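## Task

A loose 24-well cooling block sits on the table, marked with rows A to D (letters on a short edge) and columns 1 to 6 (numbers on a long edge); well A1 is the corner shared by those two edges. Snap-lid micro tubes holding frozen samples stand loose in wells A1, A3, B6, C1, D4 and D6. Close the lids of the tubes in C1 and D4 so that each is latched and lies flat on its tube's rim. All other lids must stay as they started. At the end every tube stands upright on the floor of its own well and the block lies flat on the table. A tube may be lifted and set back, but a fall of more than a few millimetres fails the run at once. Open lids are held open by a weak catch. Anything that stays in place only because the robot holds it does not count. Finish by releasing everything and moving the hands away. Nothing may be knocked or placed off the table.

## Robot and tools

Robot: two six-joint arms, left_arm and right_arm, facing each other across the table; left_arm's base is on the +y side. The names are not image sides. Each arm carries an identical five-finger right hand, so hand axes and numbers mean the same on both.

World frame (used by the state line): origin on the table top midway between the arm bases, table at z = 0, +z up, metres. Each result reports per arm the hand point's end_effector_position, end_effector_quat_wxyz and velocities, plus Joint positions, joint torques, Wrist force and Wrist torque (sensor axes = end effector axes; noisy, offsets up to about 4 N, saturates near 50 N; "no reading" at start is normal), hand_measured, hand_stopped_by, hand_load_n, hand_force_limit, hand_speed, and a "Hand target" line showing where the controller is now driving the hand point. A "pose unreachable" line means the clearance check altered or blocked that arm's command. Reported positions can be off, more at long reach.

Hand point frame: the point sits 0.05 m in front of the palm where index pad meets thumb tip in a pinch. +z runs along the straight fingers (fingertips 0.06 to 0.07 m beyond), +y out of the palm, +x across the palm toward the little finger. Hand width from the point: 0.08 m on the little-finger side; on the thumb side 0.02 m with thumb turned in front, otherwise up to 0.09 m. A wrist bracket on the little-finger side protrudes 0.03 m past the point along +y and 0.11 m across the palm; it can strike things.

execute_actions(actions): a list of actions; each action is a table of up to 15 rows, one row per 1/30 s step, and a short table repeats its last row to fill 15 steps. Every row has 28 numbers in [-1, 1] covering both arms: left_arm dx, dy, dz, rx, ry, rz, then left_gripper little, ring, middle, index, thumb_bend, thumb_turn, force_limit, speed, then the same 14 for right_arm/right_gripper. dx..rz are an offset, not a pose: each row's offset is from the hand point's measured pose at the action's start (for a call's first action, the last pose reported in this scene), expressed in the hand point's own axes; rows do not accumulate. Scale: 1.0 = 0.6 m or 180 degrees; rx, ry, rz form one rotation vector. Each step the command is clipped to within 100 mm and 16 degrees of the measured pose, so long reaches need several actions. Motion trails commands by about 0.17 s. An empty list just returns state and images.

Hand numbers: fingers and thumb_bend +1 straight, -1 fully curled; thumb_turn +1 beside the palm, -1 across in front of it. A pinch is roughly index -0.22, thumb_bend -0.75, thumb_turn -0.57. force_limit maps -1..+1 to about 0..10 N fingertip force (0..15 N for thumb motors) and only stops closing; speed maps -1..+1 to near zero..full (full travel 0.6 s). Close at speed -0.9 or lower for a gentle grip. There is no 'unchanged' value: to keep a hand as is, resend its last eight numbers (or hand_measured plus hand_force_limit and hand_speed). A motor starts only when its target changes by 0.01 or more, then locks. Wrapping grip fits 0.035 to 0.08 m objects with thumb turned in first. Lost grip shows as hand_load_n near 0; fault in hand_stopped_by means a dead motor.

move(target, speed, stop_force, blocking): target is one 28-number row as above; its arm offsets are taken from the last reported pose and each hand point travels a straight line there; both paths end together, lasting 0.5 to 10 s. speed in m/s, 0.002 to 0.5 (default 0.25); rotation up to twice that in rad/s. The hand numbers are sent at the start. stop_force in N, 9 to 40, one value for both arms: an arm's path ends when its wrist sensor feels that much extra push against its motion, then backs up two steps and holds; only reliable at very low speed and without rotation, and leave it out when lifting off a surface. blocking=false returns after 0.5 s while motion continues (not allowed with stop_force); poll with wait(0). The result adds a "move:" line: done, off_target, moving, held, contact or fault, plus limits such as paced (pose clipped) or held (steps blocked).

wait(seconds 0 to 10): lets time run with commands held. stop(): brakes a running move. zoom_image(camera, region [x0, y0, x1, y1], at most 504 by 504 px): closer look at cam_low (672x504), cam_left_wrist or cam_right_wrist (both 504x504 fisheye). show_instructions(): shows the reference image pages. finished_scene(scene): ends the given scene number (1 or 2) irreversibly and reports success.

Hazards: arms are stiff, so pressing even slightly past a firm contact, or fast touches, can cause a fault stop (joint torque at its limit, or 150 N outside force): the arm halts 10 s and drops the rest of the call. Wrist joint limits are 24.9 N m. Arms must never collide or press hard on each other, any part included. Prolonged holding heats motors (warning at 70 °C, braking at 85 °C). Avoid dropping tubes, tipping or shoving the block, disturbing other lids, and knocking anything off the table; loose objects may occasionally be nudged by outside pushes.

Each tool is called as name(argument=value, ...) on one line, values as JSON.

Reference images:

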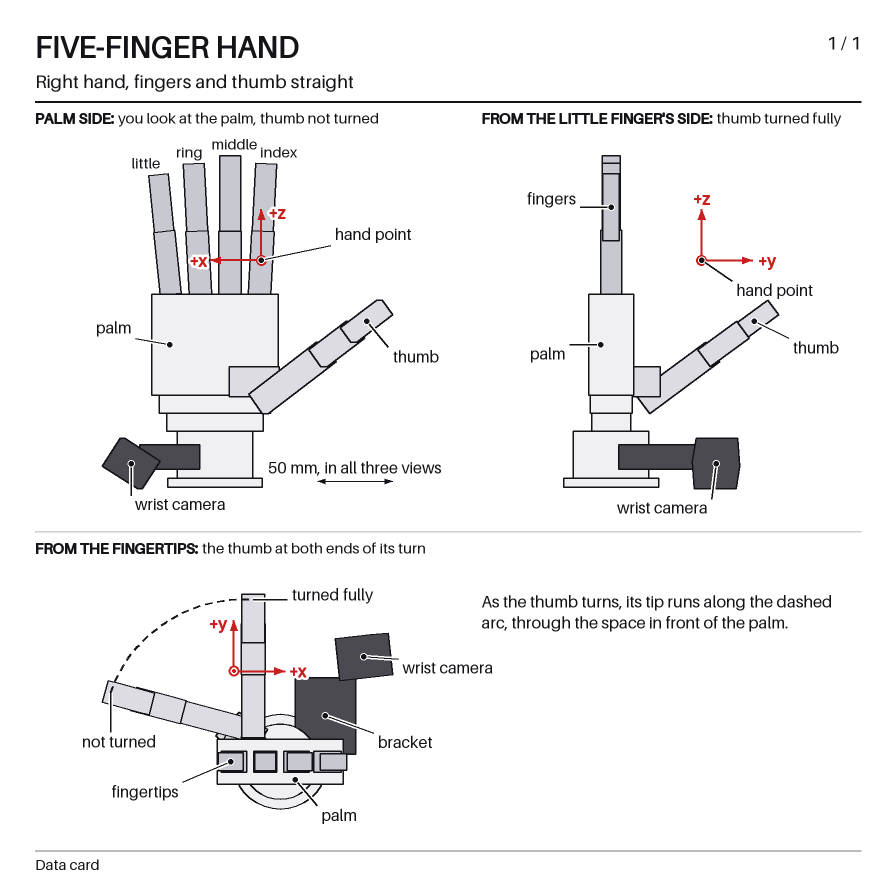

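## Session

I'll start by looking at the current state of the scene.

execute_actions(actions=[])

Scene clock: 0.00 s.
left_arm: end_effector_position=(+0.2677, +0.4442, +0.4823) hand_measured=(+1.000, +1.000, +1.000, +1.000, +1.000, +1.000) hand_load_n=(+0.0, +0.0, +0.0, +0.0, +0.0, +0.0) hand_stopped_by=(target, target, target, target, target, target) hand_force_limit=0.00 hand_speed=-0.80 end_effector_quat_wxyz=(-0.010, +0.315, +0.949, -0.010) end_effector_velocity=(-0.000, -0.000, +0.000) end_effector_angular_velocity=(-0.001, +0.001, -0.001) | right_arm: end_effector_position=(+0.0946, -0.2522, +0.4844) hand_measured=(+1.000, +1.000, +1.000, +1.000, +1.000, +1.000) hand_load_n=(+0.0, +0.0, +0.0, +0.0, +0.0, +0.0) hand_stopped_by=(target, target, target, target, target, target) hand_force_limit=0.00 hand_speed=-0.80 end_effector_quat_wxyz=(+0.031, -0.351, +0.936, -0.006) end_effector_velocity=(-0.000, -0.000, -0.000) end_effector_angular_velocity=(-0.000, -0.000, +0.000)
Joint positions: left_arm=[ 0.58  -1.734  1.336  1.973  1.6   -1.903] | right_arm=[-1.196 -1.74   1.322  1.927  1.586 -1.864]
Joint velocities: left_arm=[-0.     0.    -0.    -0.     0.001  0.   ] | right_arm=[ 0.001 -0.001  0.001  0.     0.     0.   ]
Joint torques (N m, as the arm reports them, + toward a larger angle): no reading
Wrist force (N, on the end effector, along its own x y z axes, offset not removed): no reading
Wrist torque (N m, same axes, about the end effector's origin, offset not removed): no reading
Hand target (left_arm): +0.268, +0.444, +0.482; -0.010, +0.315, +0.949, -0.010
Hand target (right_arm): +0.095, -0.252, +0.484; +0.031, -0.351, +0.936, -0.006

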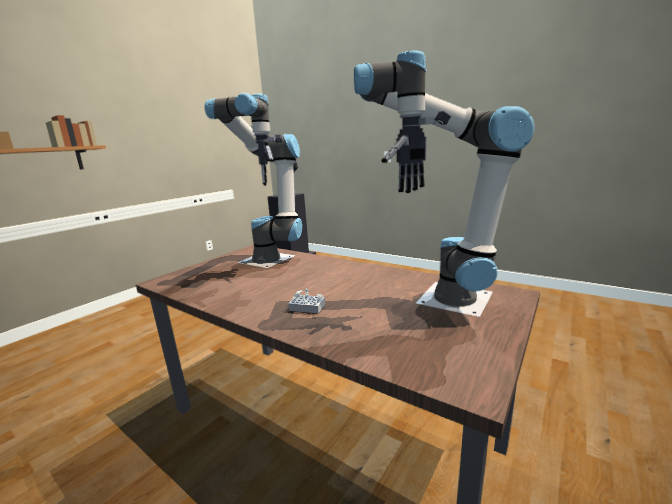

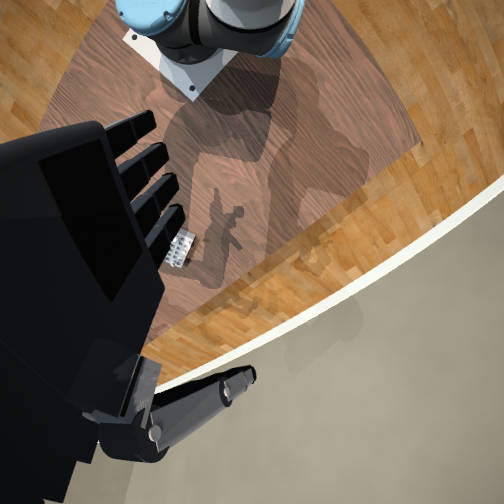

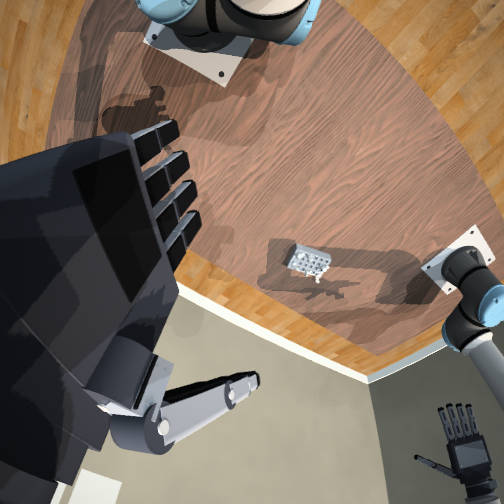

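zoom_image(camera="cam_low", region=[270, 275, 350, 335])

zoom_image(camera="cam_right_wrist", region=[270, 225, 350, 305])

Region (270, 275, 350, 335) of cam_low's 672x504 image, scaled by 6.300, with more detail than that image has; it fills the top 378 rows of this view, and the rest is white.

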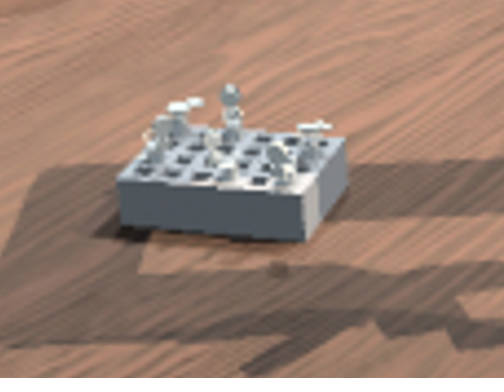

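Region (270, 225, 350, 305) of cam_right_wrist's 504x504 image, scaled by 6.300, with more detail than that image has.

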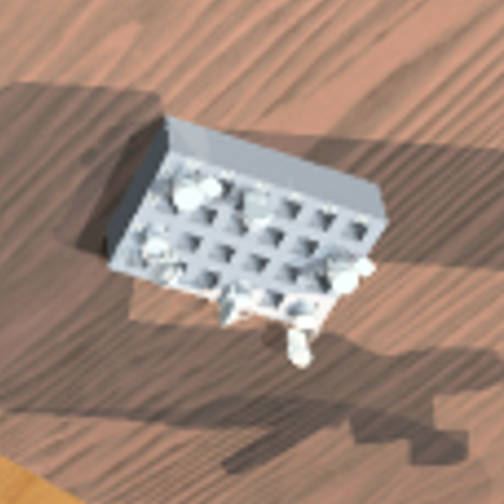

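move(target=[0,0,0,0,0,0, 1,1,1,1,1,1,0,-0.8, -0.3628,0.1727,0.5508,0,0,0, -1,-1,-1,1,1,1,0,0.5], speed=0.3)

Scene clock: 33.17 s.
left_arm: end_effector_position=(+0.2677, +0.4442, +0.4823) hand_measured=(+1.000, +1.000, +1.000, +1.000, +1.000, +1.000) hand_load_n=(+0.0, +0.0, +0.0, +0.0, +0.0, +0.0) hand_stopped_by=(target, target, target, target, target, target) hand_force_limit=0.00 hand_speed=-0.80 end_effector_quat_wxyz=(-0.010, +0.315, +0.949, -0.010) end_effector_velocity=(-0.000, -0.000, -0.000) end_effector_angular_velocity=(+0.000, +0.000, -0.001) | right_arm: end_effector_position=(+0.2101, -0.0270, +0.1635) hand_measured=(-1.000, -1.000, -1.000, +1.000, +1.000, +1.000) hand_load_n=(+0.0, +0.0, +0.0, +0.0, +0.0, +0.0) hand_stopped_by=(target, target, target, target, target, target) hand_force_limit=0.00 hand_speed=0.50 end_effector_quat_wxyz=(+0.032, -0.351, +0.936, -0.006) end_effector_velocity=(+0.001, +0.001, -0.001) end_effector_angular_velocity=(+0.000, +0.001, -0.001)
Joint positions: left_arm=[ 0.58  -1.734  1.336  1.973  1.6   -1.903] | right_arm=[-0.83  -1.104  1.423  1.199  1.608 -1.498]
Joint velocities: left_arm=[-0.    -0.     0.     0.    -0.     0.001] | right_arm=[ 0.     0.005 -0.004 -0.001 -0.001  0.001]
Joint torques (N m, as the arm reports them, + toward a larger angle): left_arm=[ -0.2   -9.36 -17.85   2.39   0.3    0.06] | right_arm=[  6.48 -28.37 -23.75   0.12   1.25   1.51]
Wrist force (N, on the end effector, along its own x y z axes, offset not removed): left_arm=[-1.6 0.7 0.7] | right_arm=[-1.4 -1.0 -0.9]
Wrist torque (N m, same axes, about the end effector's origin, offset not removed): left_arm=[-0.09 0.22 -0.04] | right_arm=[-0.15 0.30 -0.15]
Hand target (left_arm): +0.268, +0.444, +0.482; -0.010, +0.315, +0.949, -0.010
Hand target (right_arm): +0.210, -0.027, +0.163; +0.032, -0.351, +0.936, -0.006
Off the commanded pose (left_arm): 0.000 m, 0 deg.
Off the commanded pose (right_arm): 0.001 m, 0 deg.
move: done
camera_calibration (this result's frames):
cam_left_wrist: T_world_to_cam=[[0.69475, 0.718842, -0.0242658, -0.490087], [0.611996, -0.573088, 0.545006, -0.177212], [0.377867, -0.393494, -0.838081, 0.602318], [0, 0, 0, 1]] pos_world=[0.221345, 0.487745, 0.589481]
cam_right_wrist: T_world_to_cam=[[-0.585455, 0.806708, -0.0804088, 0.164205], [0.634827, 0.517871, 0.573415, -0.212551], [0.504219, 0.284663, -0.81531, 0.174032], [0, 0, 0, 1]] pos_world=[0.143318, -0.0719314, 0.276973]

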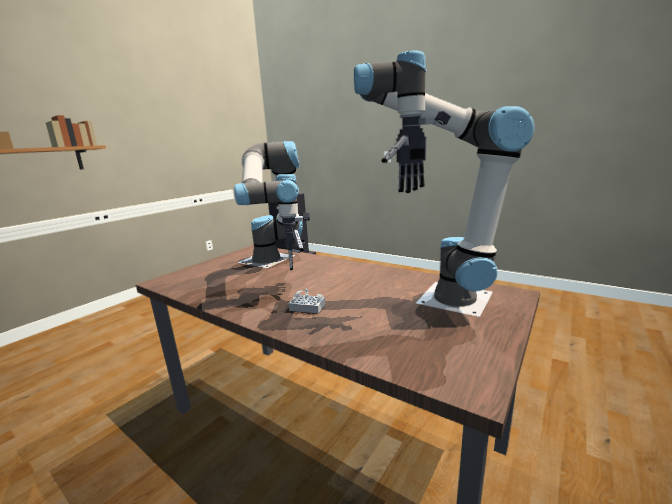

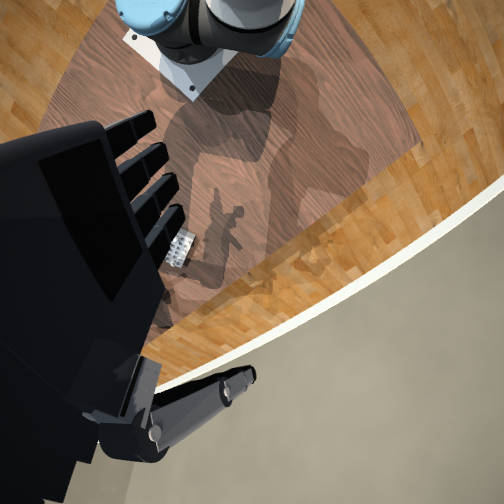

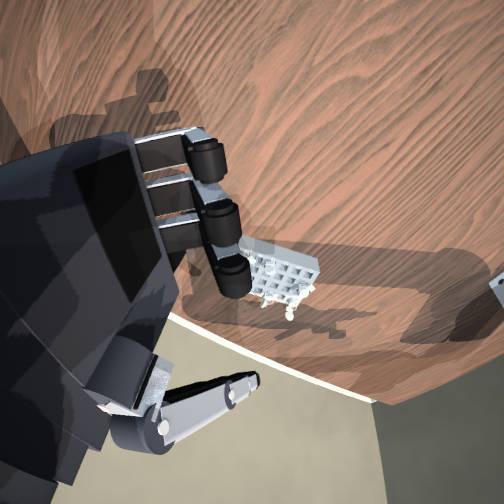

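zoom_image(camera="cam_right_wrist", region=[220, 220, 340, 340])

Region (220, 220, 340, 340) of cam_right_wrist's 504x504 image, scaled by 4.200, with more detail than that image has.

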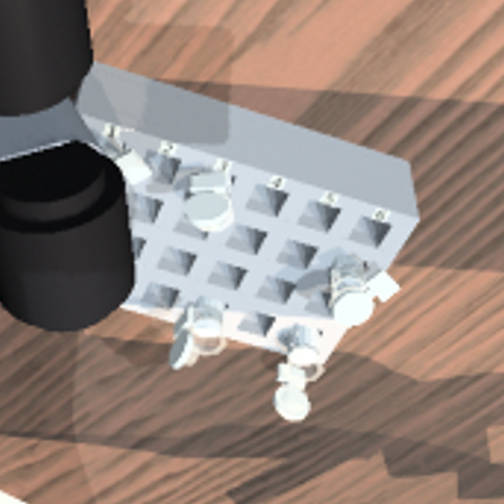

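move(target=[0,0,0,0,0,0, 1,1,1,1,1,1,0,-0.8, -0.3793,-0.0223,0.0830,0,0,0, -1,-1,-1,-1,1,1,0,1], speed=0.2)

Scene clock: 63.00 s.
left_arm: end_effector_position=(+0.2677, +0.4442, +0.4823) hand_measured=(+1.000, +1.000, +1.000, +1.000, +1.000, +1.000) hand_load_n=(+0.0, +0.0, +0.0, +0.0, +0.0, +0.0) hand_stopped_by=(target, target, target, target, target, target) hand_force_limit=0.00 hand_speed=-0.80 end_effector_quat_wxyz=(-0.010, +0.315, +0.949, -0.010) end_effector_velocity=(-0.000, -0.000, +0.001) end_effector_angular_velocity=(-0.002, -0.001, +0.000) | right_arm: end_effector_position=(+0.3923, +0.1130, +0.1265) hand_measured=(-1.000, -1.000, -1.000, -1.000, +1.000, +1.000) hand_load_n=(+0.0, +0.0, +0.0, +0.0, +0.0, +0.0) hand_stopped_by=(target, target, target, target, target, target) hand_force_limit=0.00 hand_speed=1.00 end_effector_quat_wxyz=(+0.035, -0.351, +0.936, -0.004) end_effector_velocity=(+0.003, +0.004, +0.002) end_effector_angular_velocity=(-0.021, +0.012, +0.004)
Joint positions: left_arm=[ 0.58  -1.734  1.336  1.973  1.6   -1.903] | right_arm=[-0.876 -0.358  0.176  1.691  1.604 -1.543]
Joint velocities: left_arm=[-0.     0.    -0.002  0.     0.    -0.   ] | right_arm=[ 0.003  0.146 -0.299  0.176  0.007 -0.002]
Joint torques (N m, as the arm reports them, + toward a larger angle): left_arm=[ -0.81  -8.86 -17.26   2.32   0.22   0.18] | right_arm=[  6.13 -49.68 -24.68   4.01   1.33  -1.72]
Wrist force (N, on the end effector, along its own x y z axes, offset not removed): left_arm=[0.7 -1.4 2.7] | right_arm=[-1.0 -0.2 0.5]
Wrist torque (N m, same axes, about the end effector's origin, offset not removed): left_arm=[-0.35 -0.27 0.02] | right_arm=[-0.09 0.26 -0.14]
Hand target (left_arm): +0.268, +0.444, +0.482; -0.010, +0.315, +0.949, -0.010
Hand target (right_arm): +0.393, +0.113, +0.127; +0.033, -0.351, +0.936, -0.005
Off the commanded pose (left_arm): 0.000 m, 0 deg.
Off the commanded pose (right_arm): 0.001 m, 0 deg.
move: done
camera_calibration (this result's frames):
cam_left_wrist: T_world_to_cam=[[0.69475, 0.718841, -0.0242656, -0.490087], [0.611995, -0.573088, 0.545006, -0.177212], [0.377867, -0.393494, -0.838081, 0.602318], [0, 0, 0, 1]] pos_world=[0.221345, 0.487745, 0.589481]
cam_right_wrist: T_world_to_cam=[[-0.584085, 0.807982, -0.0775179, 0.153949], [0.633149, 0.513284, 0.579363, -0.378991], [0.507904, 0.289317, -0.811375, 0.00970319], [0, 0, 0, 1]] pos_world=[0.324949, 0.0673343, 0.23938]

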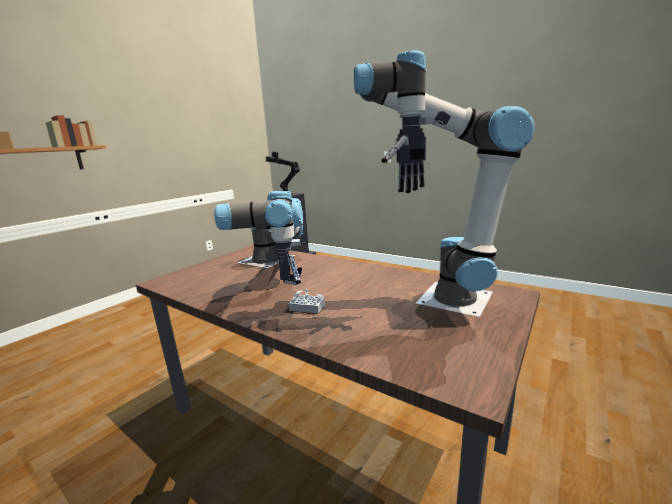

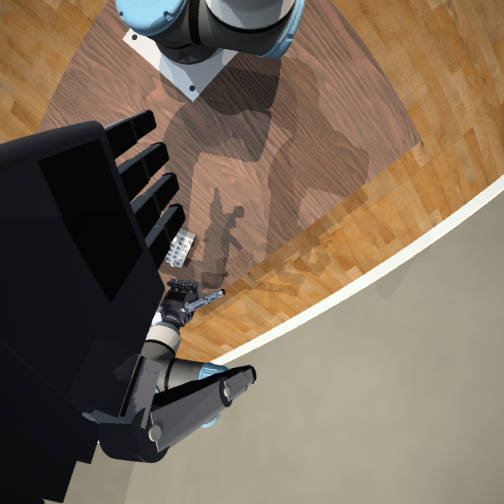

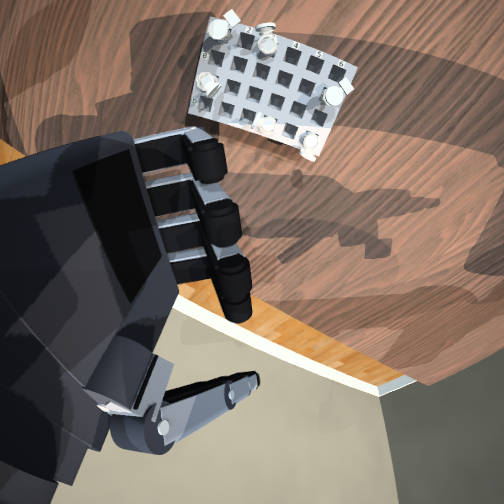

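zoom_image(camera="cam_right_wrist", region=[180, 0, 370, 170])

Region (180, 0, 370, 170) of cam_right_wrist's 504x504 image, scaled by 2.653, with more detail than that image has; it fills the top 451 rows of this view, and the rest is white.

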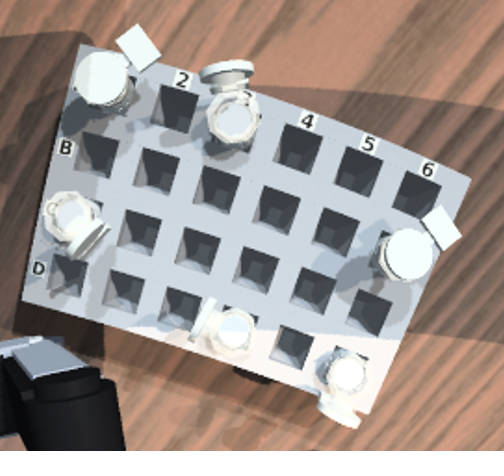

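zoom_image(camera="cam_right_wrist", region=[185, 55, 245, 115])

zoom_image(camera="cam_right_wrist", region=[235, 95, 295, 155])

Region (185, 55, 245, 115) of cam_right_wrist's 504x504 image, scaled by 8.400, with more detail than that image has.

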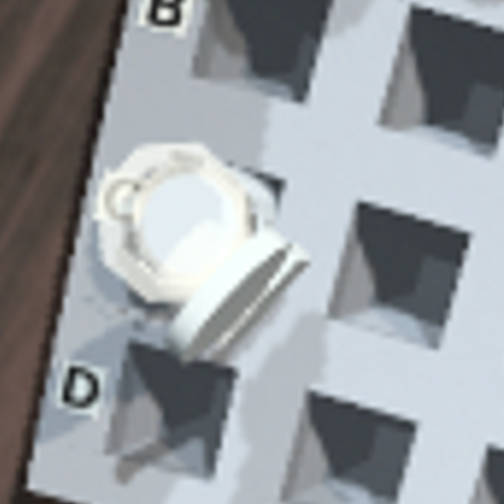

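Region (235, 95, 295, 155) of cam_right_wrist's 504x504 image, scaled by 8.400, with more detail than that image has.

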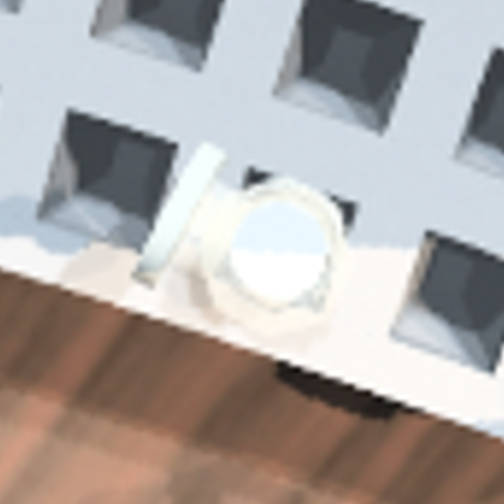

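move(target=[-0.5128,-0.2882,0.4798,-0.0192,-0.0402,-0.2370, 1,-1,-1,-1,1,1,0,0.5, 0.4386,0.0527,-0.0006,0.0424,-0.0999,0.2254, -1,-1,-1,-1,-1,1,0,1], speed=0.25)

Scene clock: 165.93 s.
left_arm: end_effector_position=(+0.4033, +0.1179, +0.1949) hand_measured=(+1.000, -1.000, -1.000, -1.000, +1.000, +1.000) hand_load_n=(+0.0, +0.0, +0.0, +0.0, +0.0, +0.0) hand_stopped_by=(target, target, target, target, target, target) hand_force_limit=0.00 hand_speed=0.50 end_effector_quat_wxyz=(-0.054, +0.053, -0.997, -0.003) end_effector_velocity=(+0.001, -0.001, -0.001) end_effector_angular_velocity=(+0.003, +0.000, +0.004) | right_arm: end_effector_position=(+0.1737, -0.0367, +0.1095) hand_measured=(-1.000, -1.000, -1.000, -1.000, -1.000, +1.000) hand_load_n=(+0.0, +0.0, +0.0, +0.0, +0.0, +0.0) hand_stopped_by=(target, target, target, target, target, target) hand_force_limit=0.00 hand_speed=1.00 end_effector_quat_wxyz=(+0.200, +0.001, +0.980, +0.002) end_effector_velocity=(-0.000, +0.000, +0.000) end_effector_angular_velocity=(+0.000, -0.000, +0.001)
Joint positions: left_arm=[ 0.419 -0.886  1.008  1.413  1.468 -2.808] | right_arm=[-0.528 -1.16   1.711  0.824  1.924 -0.51 ]
Joint velocities: left_arm=[ 0.001  0.009 -0.012  0.006 -0.001 -0.003] | right_arm=[ 0.001  0.    -0.001  0.    -0.    -0.   ]
Joint torques (N m, as the arm reports them, + toward a larger angle): left_arm=[ 15.24 -39.31 -27.     4.34  -2.51  -1.98] | right_arm=[  6.17 -37.55  -9.15  -0.16   1.77   1.46]
Wrist force (N, on the end effector, along its own x y z axes, offset not removed): left_arm=[0.2 -1.5 4.2] | right_arm=[-0.9 -2.5 -1.0]
Wrist torque (N m, same axes, about the end effector's origin, offset not removed): left_arm=[-0.69 -0.15 -0.02] | right_arm=[-0.37 0.26 -0.20]
Hand target (left_arm): +0.403, +0.118, +0.195; +0.054, -0.053, +0.997, +0.003
Hand target (right_arm): +0.174, -0.037, +0.109; +0.200, +0.001, +0.980, +0.002
Off the commanded pose (left_arm): 0.000 m, 0 deg.
Off the commanded pose (right_arm): 0.001 m, 0 deg.
move: done; limits=held; held on 10 of 113 steps (left_arm)
pose unreachable (left arm): on one or more control steps of this call, first in action 0 (counted from 0), this arm could not follow its commanded pose, so it was not sent that pose on those steps. It may still have moved: this result reports where it is.
cause: the commanded pose would bring a part of the arm too close to another arm (a part of this arm just beyond joint 3 (elbow) and a part of the other arm just beyond its joint 3 (elbow)).
camera_calibration (this result's frames):
cam_left_wrist: T_world_to_cam=[[0.0215389, 0.999632, 0.016483, -0.126289], [0.767904, -0.0270988, 0.639992, -0.436317], [0.640203, -0.00112735, -0.768205, 0.016116], [0, 0, 0, 1]] pos_world=[0.327452, 0.114437, 0.293701]
cam_right_wrist: T_world_to_cam=[[0.100868, 0.994846, -0.0103914, 0.0263936], [0.575813, -0.049858, 0.81606, -0.190565], [0.811336, -0.0882978, -0.577874, 0.0580659], [0, 0, 0, 1]] pos_world=[0.0599562, -0.0306317, 0.189341]

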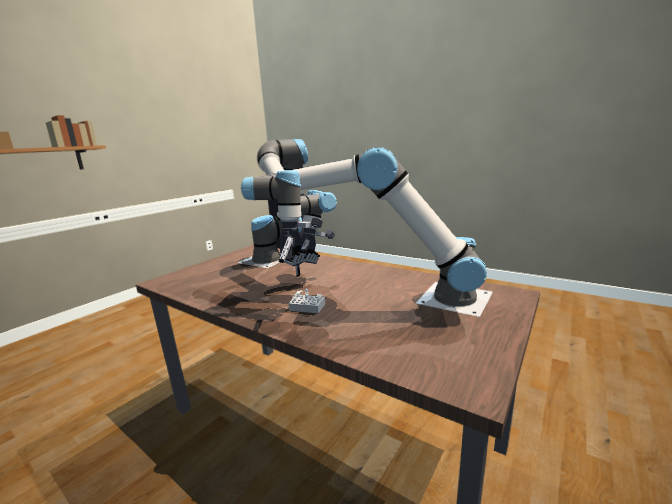

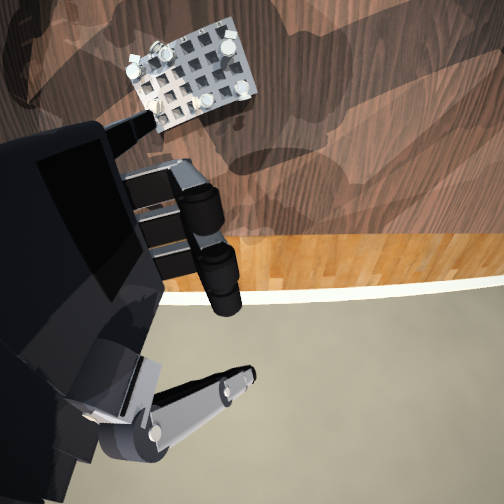

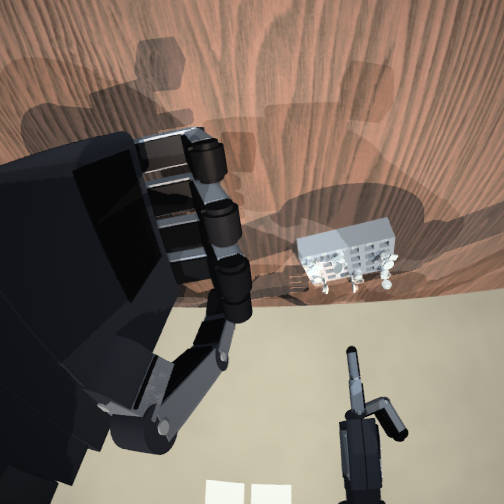

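zoom_image(camera="cam_right_wrist", region=[280, 205, 420, 345])

zoom_image(camera="cam_left_wrist", region=[110, 5, 270, 165])

Region (280, 205, 420, 345) of cam_right_wrist's 504x504 image, scaled by 3.600, with more detail than that image has.

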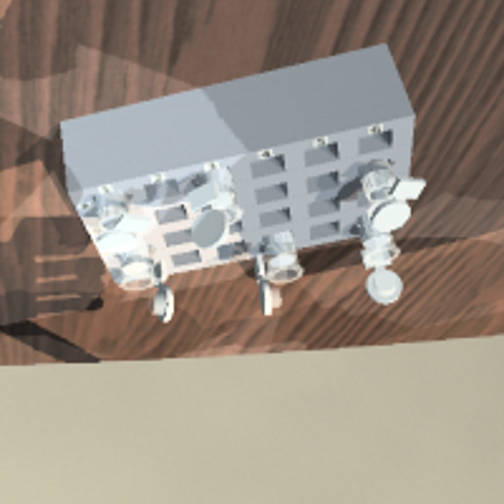

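Region (110, 5, 270, 165) of cam_left_wrist's 504x504 image, scaled by 3.150, with more detail than that image has.

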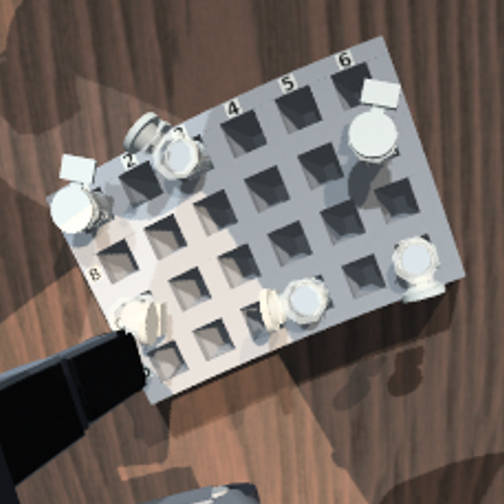

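zoom_image(camera="cam_right_wrist", region=[335, 255, 385, 305])

zoom_image(camera="cam_right_wrist", region=[295, 255, 345, 305])

Region (335, 255, 385, 305) of cam_right_wrist's 504x504 image, scaled by 10.080, with more detail than that image has.

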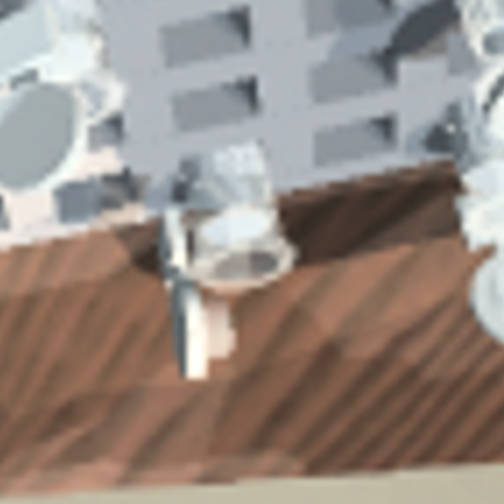

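Region (295, 255, 345, 305) of cam_right_wrist's 504x504 image, scaled by 10.080, with more detail than that image has.

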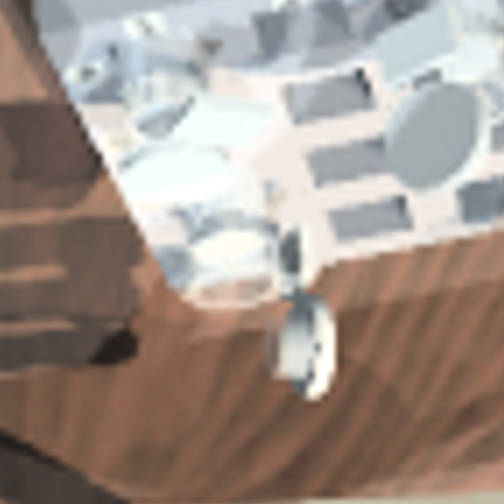

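zoom_image(camera="cam_right_wrist", region=[315, 335, 415, 435])

Region (315, 335, 415, 435) of cam_right_wrist's 504x504 image, scaled by 5.040, with more detail than that image has.

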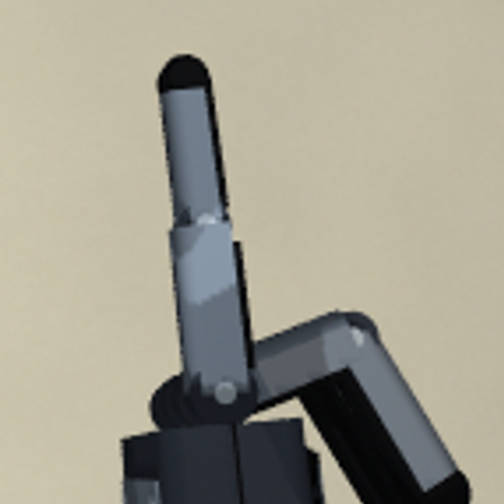

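move(target=[0,0.0255,0.0515,0.1389,0,0, 1,-1,-1,-1,1,1,0,0.5, 0,0,0,0,0,0, -1,-1,-1,-1,-1,1,0,1], speed=0.25)

Scene clock: 222.50 s.
left_arm: end_effector_position=(+0.4051, +0.1334, +0.1643) hand_measured=(+1.000, -1.000, -1.000, -1.000, +1.000, +1.000) hand_load_n=(+0.0, +0.0, +0.0, +0.0, +0.0, +0.0) hand_stopped_by=(target, target, target, target, target, target) hand_force_limit=0.00 hand_speed=0.50 end_effector_quat_wxyz=(-0.064, +0.040, -0.974, +0.212) end_effector_velocity=(-0.000, -0.000, -0.001) end_effector_angular_velocity=(-0.014, -0.001, -0.003) | right_arm: end_effector_position=(+0.1737, -0.0367, +0.1095) hand_measured=(-1.000, -1.000, -1.000, -1.000, -1.000, +1.000) hand_load_n=(+0.0, +0.0, +0.0, +0.0, +0.0, +0.0) hand_stopped_by=(target, target, target, target, target, target) hand_force_limit=0.00 hand_speed=1.00 end_effector_quat_wxyz=(+0.200, +0.001, +0.980, +0.002) end_effector_velocity=(+0.000, -0.000, -0.001) end_effector_angular_velocity=(-0.000, +0.001, -0.001)
Joint positions: left_arm=[ 0.517 -1.169  1.425  0.875  1.657 -2.708] | right_arm=[-0.528 -1.16   1.711  0.824  1.924 -0.51 ]
Joint velocities: left_arm=[ 0.003 -0.008  0.012 -0.017  0.008  0.003] | right_arm=[-0.001  0.001  0.     0.    -0.001  0.   ]
Joint torques (N m, as the arm reports them, + toward a larger angle): left_arm=[ 14.28 -49.05 -13.09  -0.04   2.76   1.66] | right_arm=[  6.48 -31.25  -9.48  -0.06   1.78   1.43]
Wrist force (N, on the end effector, along its own x y z axes, offset not removed): left_arm=[-2.2 -2.0 1.1] | right_arm=[0.4 -1.6 0.2]
Wrist torque (N m, same axes, about the end effector's origin, offset not removed): left_arm=[-0.47 0.25 -0.16] | right_arm=[-0.26 -0.01 -0.10]
Hand target (left_arm): +0.405, +0.133, +0.164; +0.064, -0.040, +0.974, -0.213
Hand target (right_arm): +0.174, -0.037, +0.109; +0.200, +0.001, +0.980, +0.002
Off the commanded pose (left_arm): 0.000 m, 0 deg.
Off the commanded pose (right_arm): 0.000 m, 0 deg.
move: done
camera_calibration (this result's frames):
cam_left_wrist: T_world_to_cam=[[0.0759855, 0.913808, -0.398975, -0.083621], [0.742934, 0.214988, 0.6339, -0.438853], [0.665038, -0.344579, -0.662563, 0.00991854], [0, 0, 0, 1]] pos_world=[0.325797, 0.174179, 0.251398]
cam_right_wrist: T_world_to_cam=[[0.100868, 0.994846, -0.0103914, 0.0263937], [0.575812, -0.049858, 0.81606, -0.190565], [0.811336, -0.0882978, -0.577874, 0.0580659], [0, 0, 0, 1]] pos_world=[0.0599562, -0.0306317, 0.189341]

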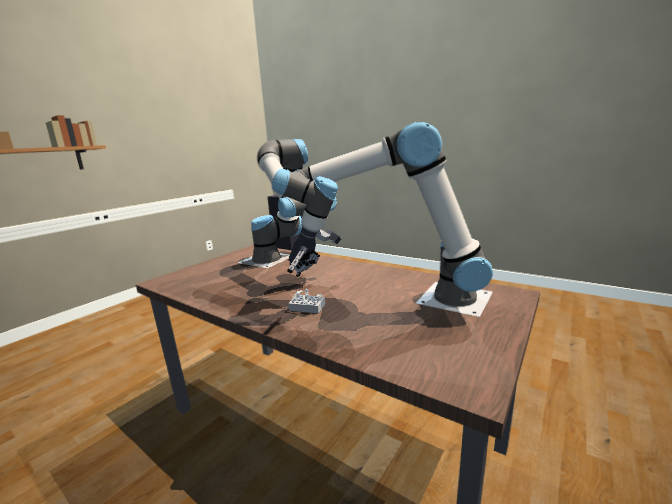

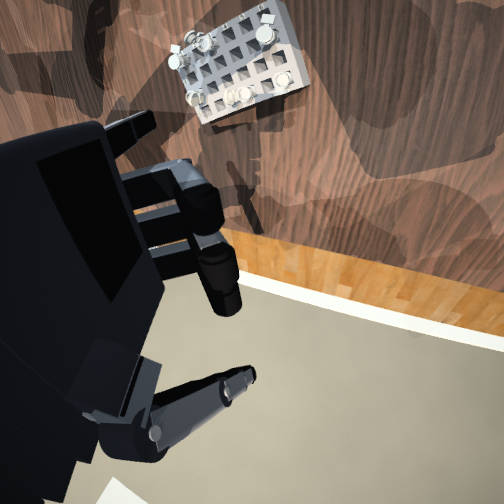

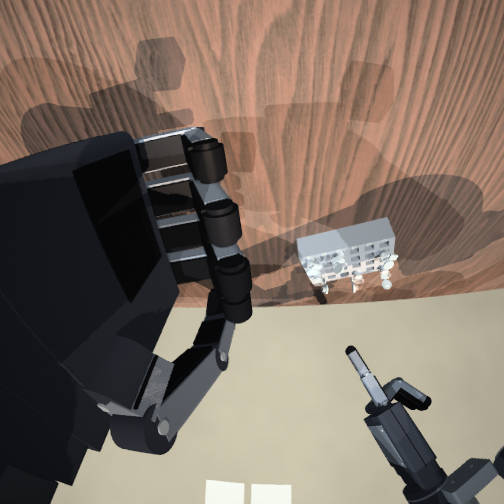

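move(target=[0.0108,0.042,0.0901,0,0,0, 1,-1,-1,-1,1,1,0,0.5, -0.0867,-0.0017,0.081,-0.0368,0,-0.0869, -1,-1,-1,-1,-1,1,0,1], speed=0.15)

Scene clock: 228.10 s.
left_arm: end_effector_position=(+0.4051, +0.1334, +0.1045) hand_measured=(+1.000, -1.000, -1.000, -1.000, +1.000, +1.000) hand_load_n=(+0.0, +0.0, +0.0, +0.0, +0.0, +0.0) hand_stopped_by=(target, target, target, target, target, target) hand_force_limit=0.00 hand_speed=0.50 end_effector_quat_wxyz=(-0.064, +0.040, -0.974, +0.212) end_effector_velocity=(+0.000, -0.001, -0.001) end_effector_angular_velocity=(-0.002, -0.001, -0.001) | right_arm: end_effector_position=(+0.2402, -0.0375, +0.0851) hand_measured=(-1.000, -1.000, -1.000, -1.000, -1.000, +1.000) hand_load_n=(+0.0, +0.0, +0.0, +0.0, +0.0, +0.0) hand_stopped_by=(target, target, target, target, target, target) hand_force_limit=0.00 hand_speed=1.00 end_effector_quat_wxyz=(+0.197, -0.143, +0.969, +0.031) end_effector_velocity=(+0.002, +0.000, -0.001) end_effector_angular_velocity=(+0.001, +0.001, +0.012)
Joint positions: left_arm=[ 0.517 -1.124  1.52   0.735  1.657 -2.708] | right_arm=[-0.762 -1.176  1.765  0.635  1.78  -1.041]
Joint velocities: left_arm=[-0.001  0.002  0.    -0.003  0.     0.   ] | right_arm=[-0.008 -0.     0.001 -0.005 -0.008 -0.019]
Joint torques (N m, as the arm reports them, + toward a larger angle): left_arm=[-14.86 -27.66 -11.56   0.11  -2.25  -1.84] | right_arm=[ -7.11 -23.88  -8.62  -0.51  -1.25  -1.66]
Wrist force (N, on the end effector, along its own x y z axes, offset not removed): left_arm=[0.7 0.8 -1.8] | right_arm=[-1.4 -1.1 -0.2]
Wrist torque (N m, same axes, about the end effector's origin, offset not removed): left_arm=[0.27 0.13 -0.10] | right_arm=[-0.20 0.27 -0.21]
Hand target (left_arm): +0.405, +0.133, +0.104; +0.064, -0.040, +0.974, -0.212
Hand target (right_arm): +0.240, -0.038, +0.085; +0.197, -0.144, +0.969, +0.031
Off the commanded pose (left_arm): 0.000 m, 0 deg.
Off the commanded pose (right_arm): 0.000 m, 0 deg.
move: done
camera_calibration (this result's frames):
cam_left_wrist: T_world_to_cam=[[0.0759738, 0.913811, -0.398971, -0.107499], [0.742943, 0.214989, 0.63389, -0.400939], [0.665029, -0.344571, -0.662576, -0.0297118], [0, 0, 0, 1]] pos_world=[0.325801, 0.174193, 0.191576]
cam_right_wrist: T_world_to_cam=[[-0.192676, 0.981202, -0.0108765, 0.090332], [0.564837, 0.119966, 0.816436, -0.200012], [0.802393, 0.151164, -0.577334, 0.00101901], [0, 0, 0, 1]] pos_world=[0.129561, -0.0647934, 0.164868]

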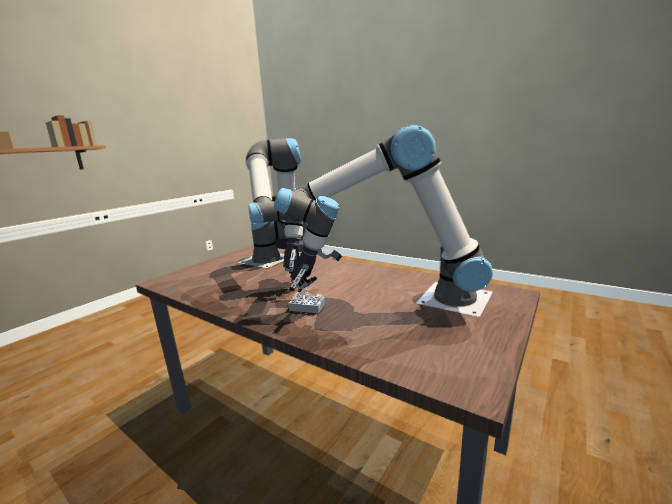

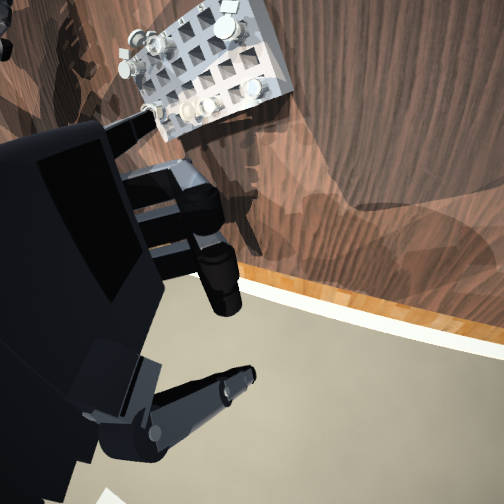

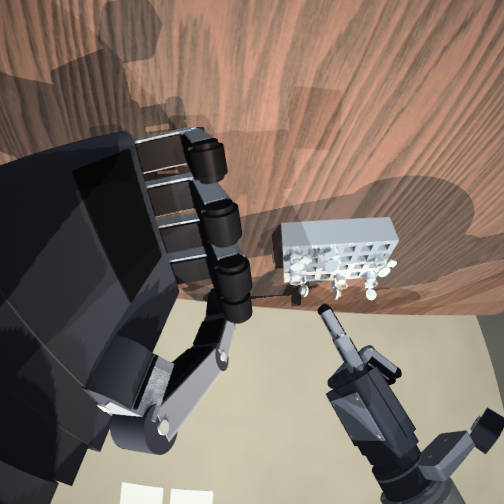

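zoom_image(camera="cam_right_wrist", region=[285, 250, 385, 350])

zoom_image(camera="cam_left_wrist", region=[125, 60, 245, 160])

Region (285, 250, 385, 350) of cam_right_wrist's 504x504 image, scaled by 5.040, with more detail than that image has.

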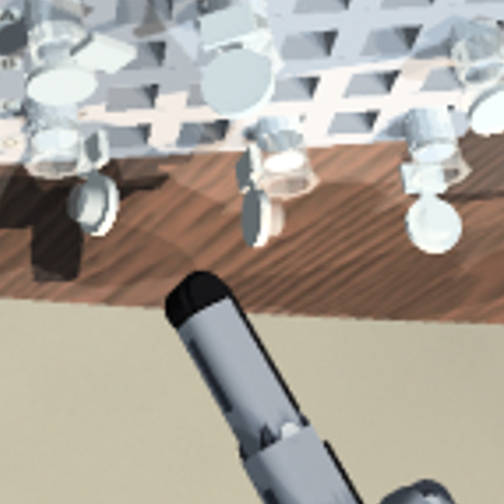

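Region (125, 60, 245, 160) of cam_left_wrist's 504x504 image, scaled by 4.200, with more detail than that image has.

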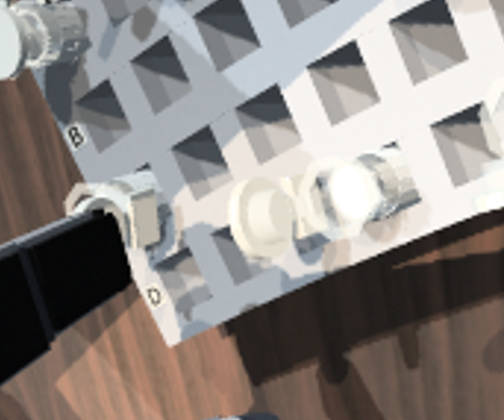

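move(target=[-0.0001,0.01275,0.02735,0,0,0, 1,-1,-1,-1,1,1,0,0.5, 0,0,0,0,0,0, -1,-1,-1,-1,-1,1,0,1], speed=0.04)

zoom_image(camera="cam_right_wrist", region=[295, 260, 375, 340])

zoom_image(camera="cam_left_wrist", region=[125, 60, 245, 160])

Scene clock: 239.83 s.
left_arm: end_effector_position=(+0.4071, +0.1337, +0.0868) hand_measured=(+1.000, -1.000, -1.000, -1.000, +1.000, +1.000) hand_load_n=(+0.0, +0.0, +0.0, +0.0, +0.0, +0.0) hand_stopped_by=(target, target, target, target, target, target) hand_force_limit=0.00 hand_speed=0.50 end_effector_quat_wxyz=(-0.064, +0.040, -0.974, +0.212) end_effector_velocity=(+0.000, +0.000, -0.003) end_effector_angular_velocity=(+0.001, -0.000, +0.001) | right_arm: end_effector_position=(+0.2402, -0.0375, +0.0850) hand_measured=(-1.000, -1.000, -1.000, -1.000, -1.000, +1.000) hand_load_n=(+0.0, +0.0, +0.0, +0.0, +0.0, +0.0) hand_stopped_by=(target, target, target, target, target, target) hand_force_limit=0.00 hand_speed=1.00 end_effector_quat_wxyz=(+0.197, -0.143, +0.969, +0.031) end_effector_velocity=(+0.000, -0.001, -0.000) end_effector_angular_velocity=(-0.000, +0.001, -0.001)
Joint positions: left_arm=[ 0.521 -1.104  1.539  0.696  1.659 -2.704] | right_arm=[-0.762 -1.176  1.765  0.635  1.78  -1.041]
Joint velocities: left_arm=[ 0.001  0.003  0.003 -0.005 -0.     0.   ] | right_arm=[-0.001 -0.     0.001  0.    -0.001  0.   ]
Joint torques (N m, as the arm reports them, + toward a larger angle): left_arm=[ 15.49 -29.77  -9.65   0.03   2.94   1.46] | right_arm=[  6.71 -38.71 -21.65   3.43   1.56   1.47]
Wrist force (N, on the end effector, along its own x y z axes, offset not removed): left_arm=[-0.4 -3.8 0.6] | right_arm=[-1.0 -1.6 -1.3]
Wrist torque (N m, same axes, about the end effector's origin, offset not removed): left_arm=[-0.58 0.12 -0.10] | right_arm=[-0.23 0.26 -0.20]
Hand target (left_arm): +0.407, +0.134, +0.087; +0.064, -0.040, +0.974, -0.212
Hand target (right_arm): +0.240, -0.038, +0.085; +0.197, -0.143, +0.969, +0.031
Off the commanded pose (left_arm): 0.000 m, 0 deg.
Off the commanded pose (right_arm): 0.000 m, 0 deg.
move: done
camera_calibration (this result's frames):
cam_left_wrist: T_world_to_cam=[[0.0759739, 0.913817, -0.398956, -0.114934], [0.742945, 0.214977, 0.633891, -0.391199], [0.665027, -0.344561, -0.662583, -0.0427106], [0, 0, 0, 1]] pos_world=[0.327775, 0.174411, 0.173825]
cam_right_wrist: T_world_to_cam=[[-0.19269, 0.981199, -0.0109328, 0.0903565], [0.56489, 0.120031, 0.81639, -0.199972], [0.802353, 0.151134, -0.577398, 0.00101651], [0, 0, 0, 1]] pos_world=[0.129558, -0.0648085, 0.16483]

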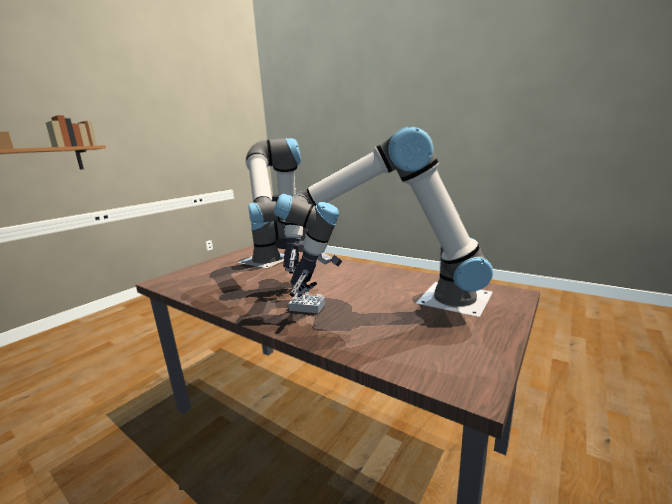

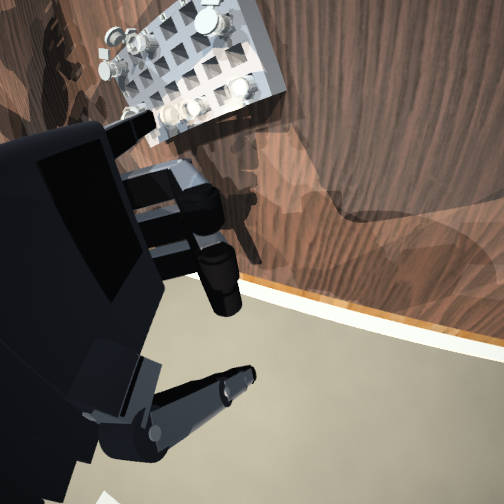

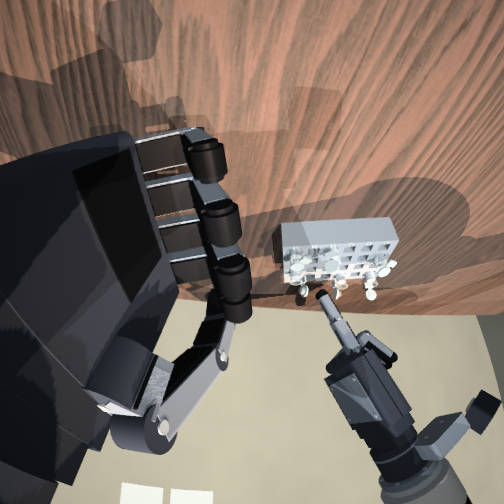

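Region (295, 260, 375, 340) of cam_right_wrist's 504x504 image, scaled by 6.300, with more detail than that image has.

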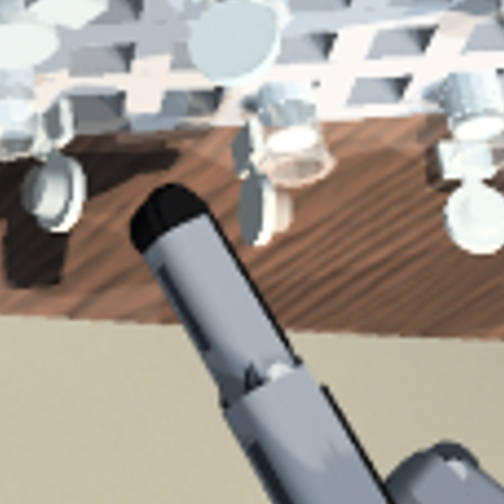

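Region (125, 60, 245, 160) of cam_left_wrist's 504x504 image, scaled by 4.200, with more detail than that image has.

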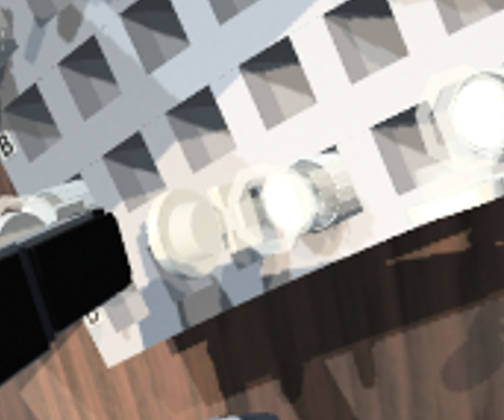

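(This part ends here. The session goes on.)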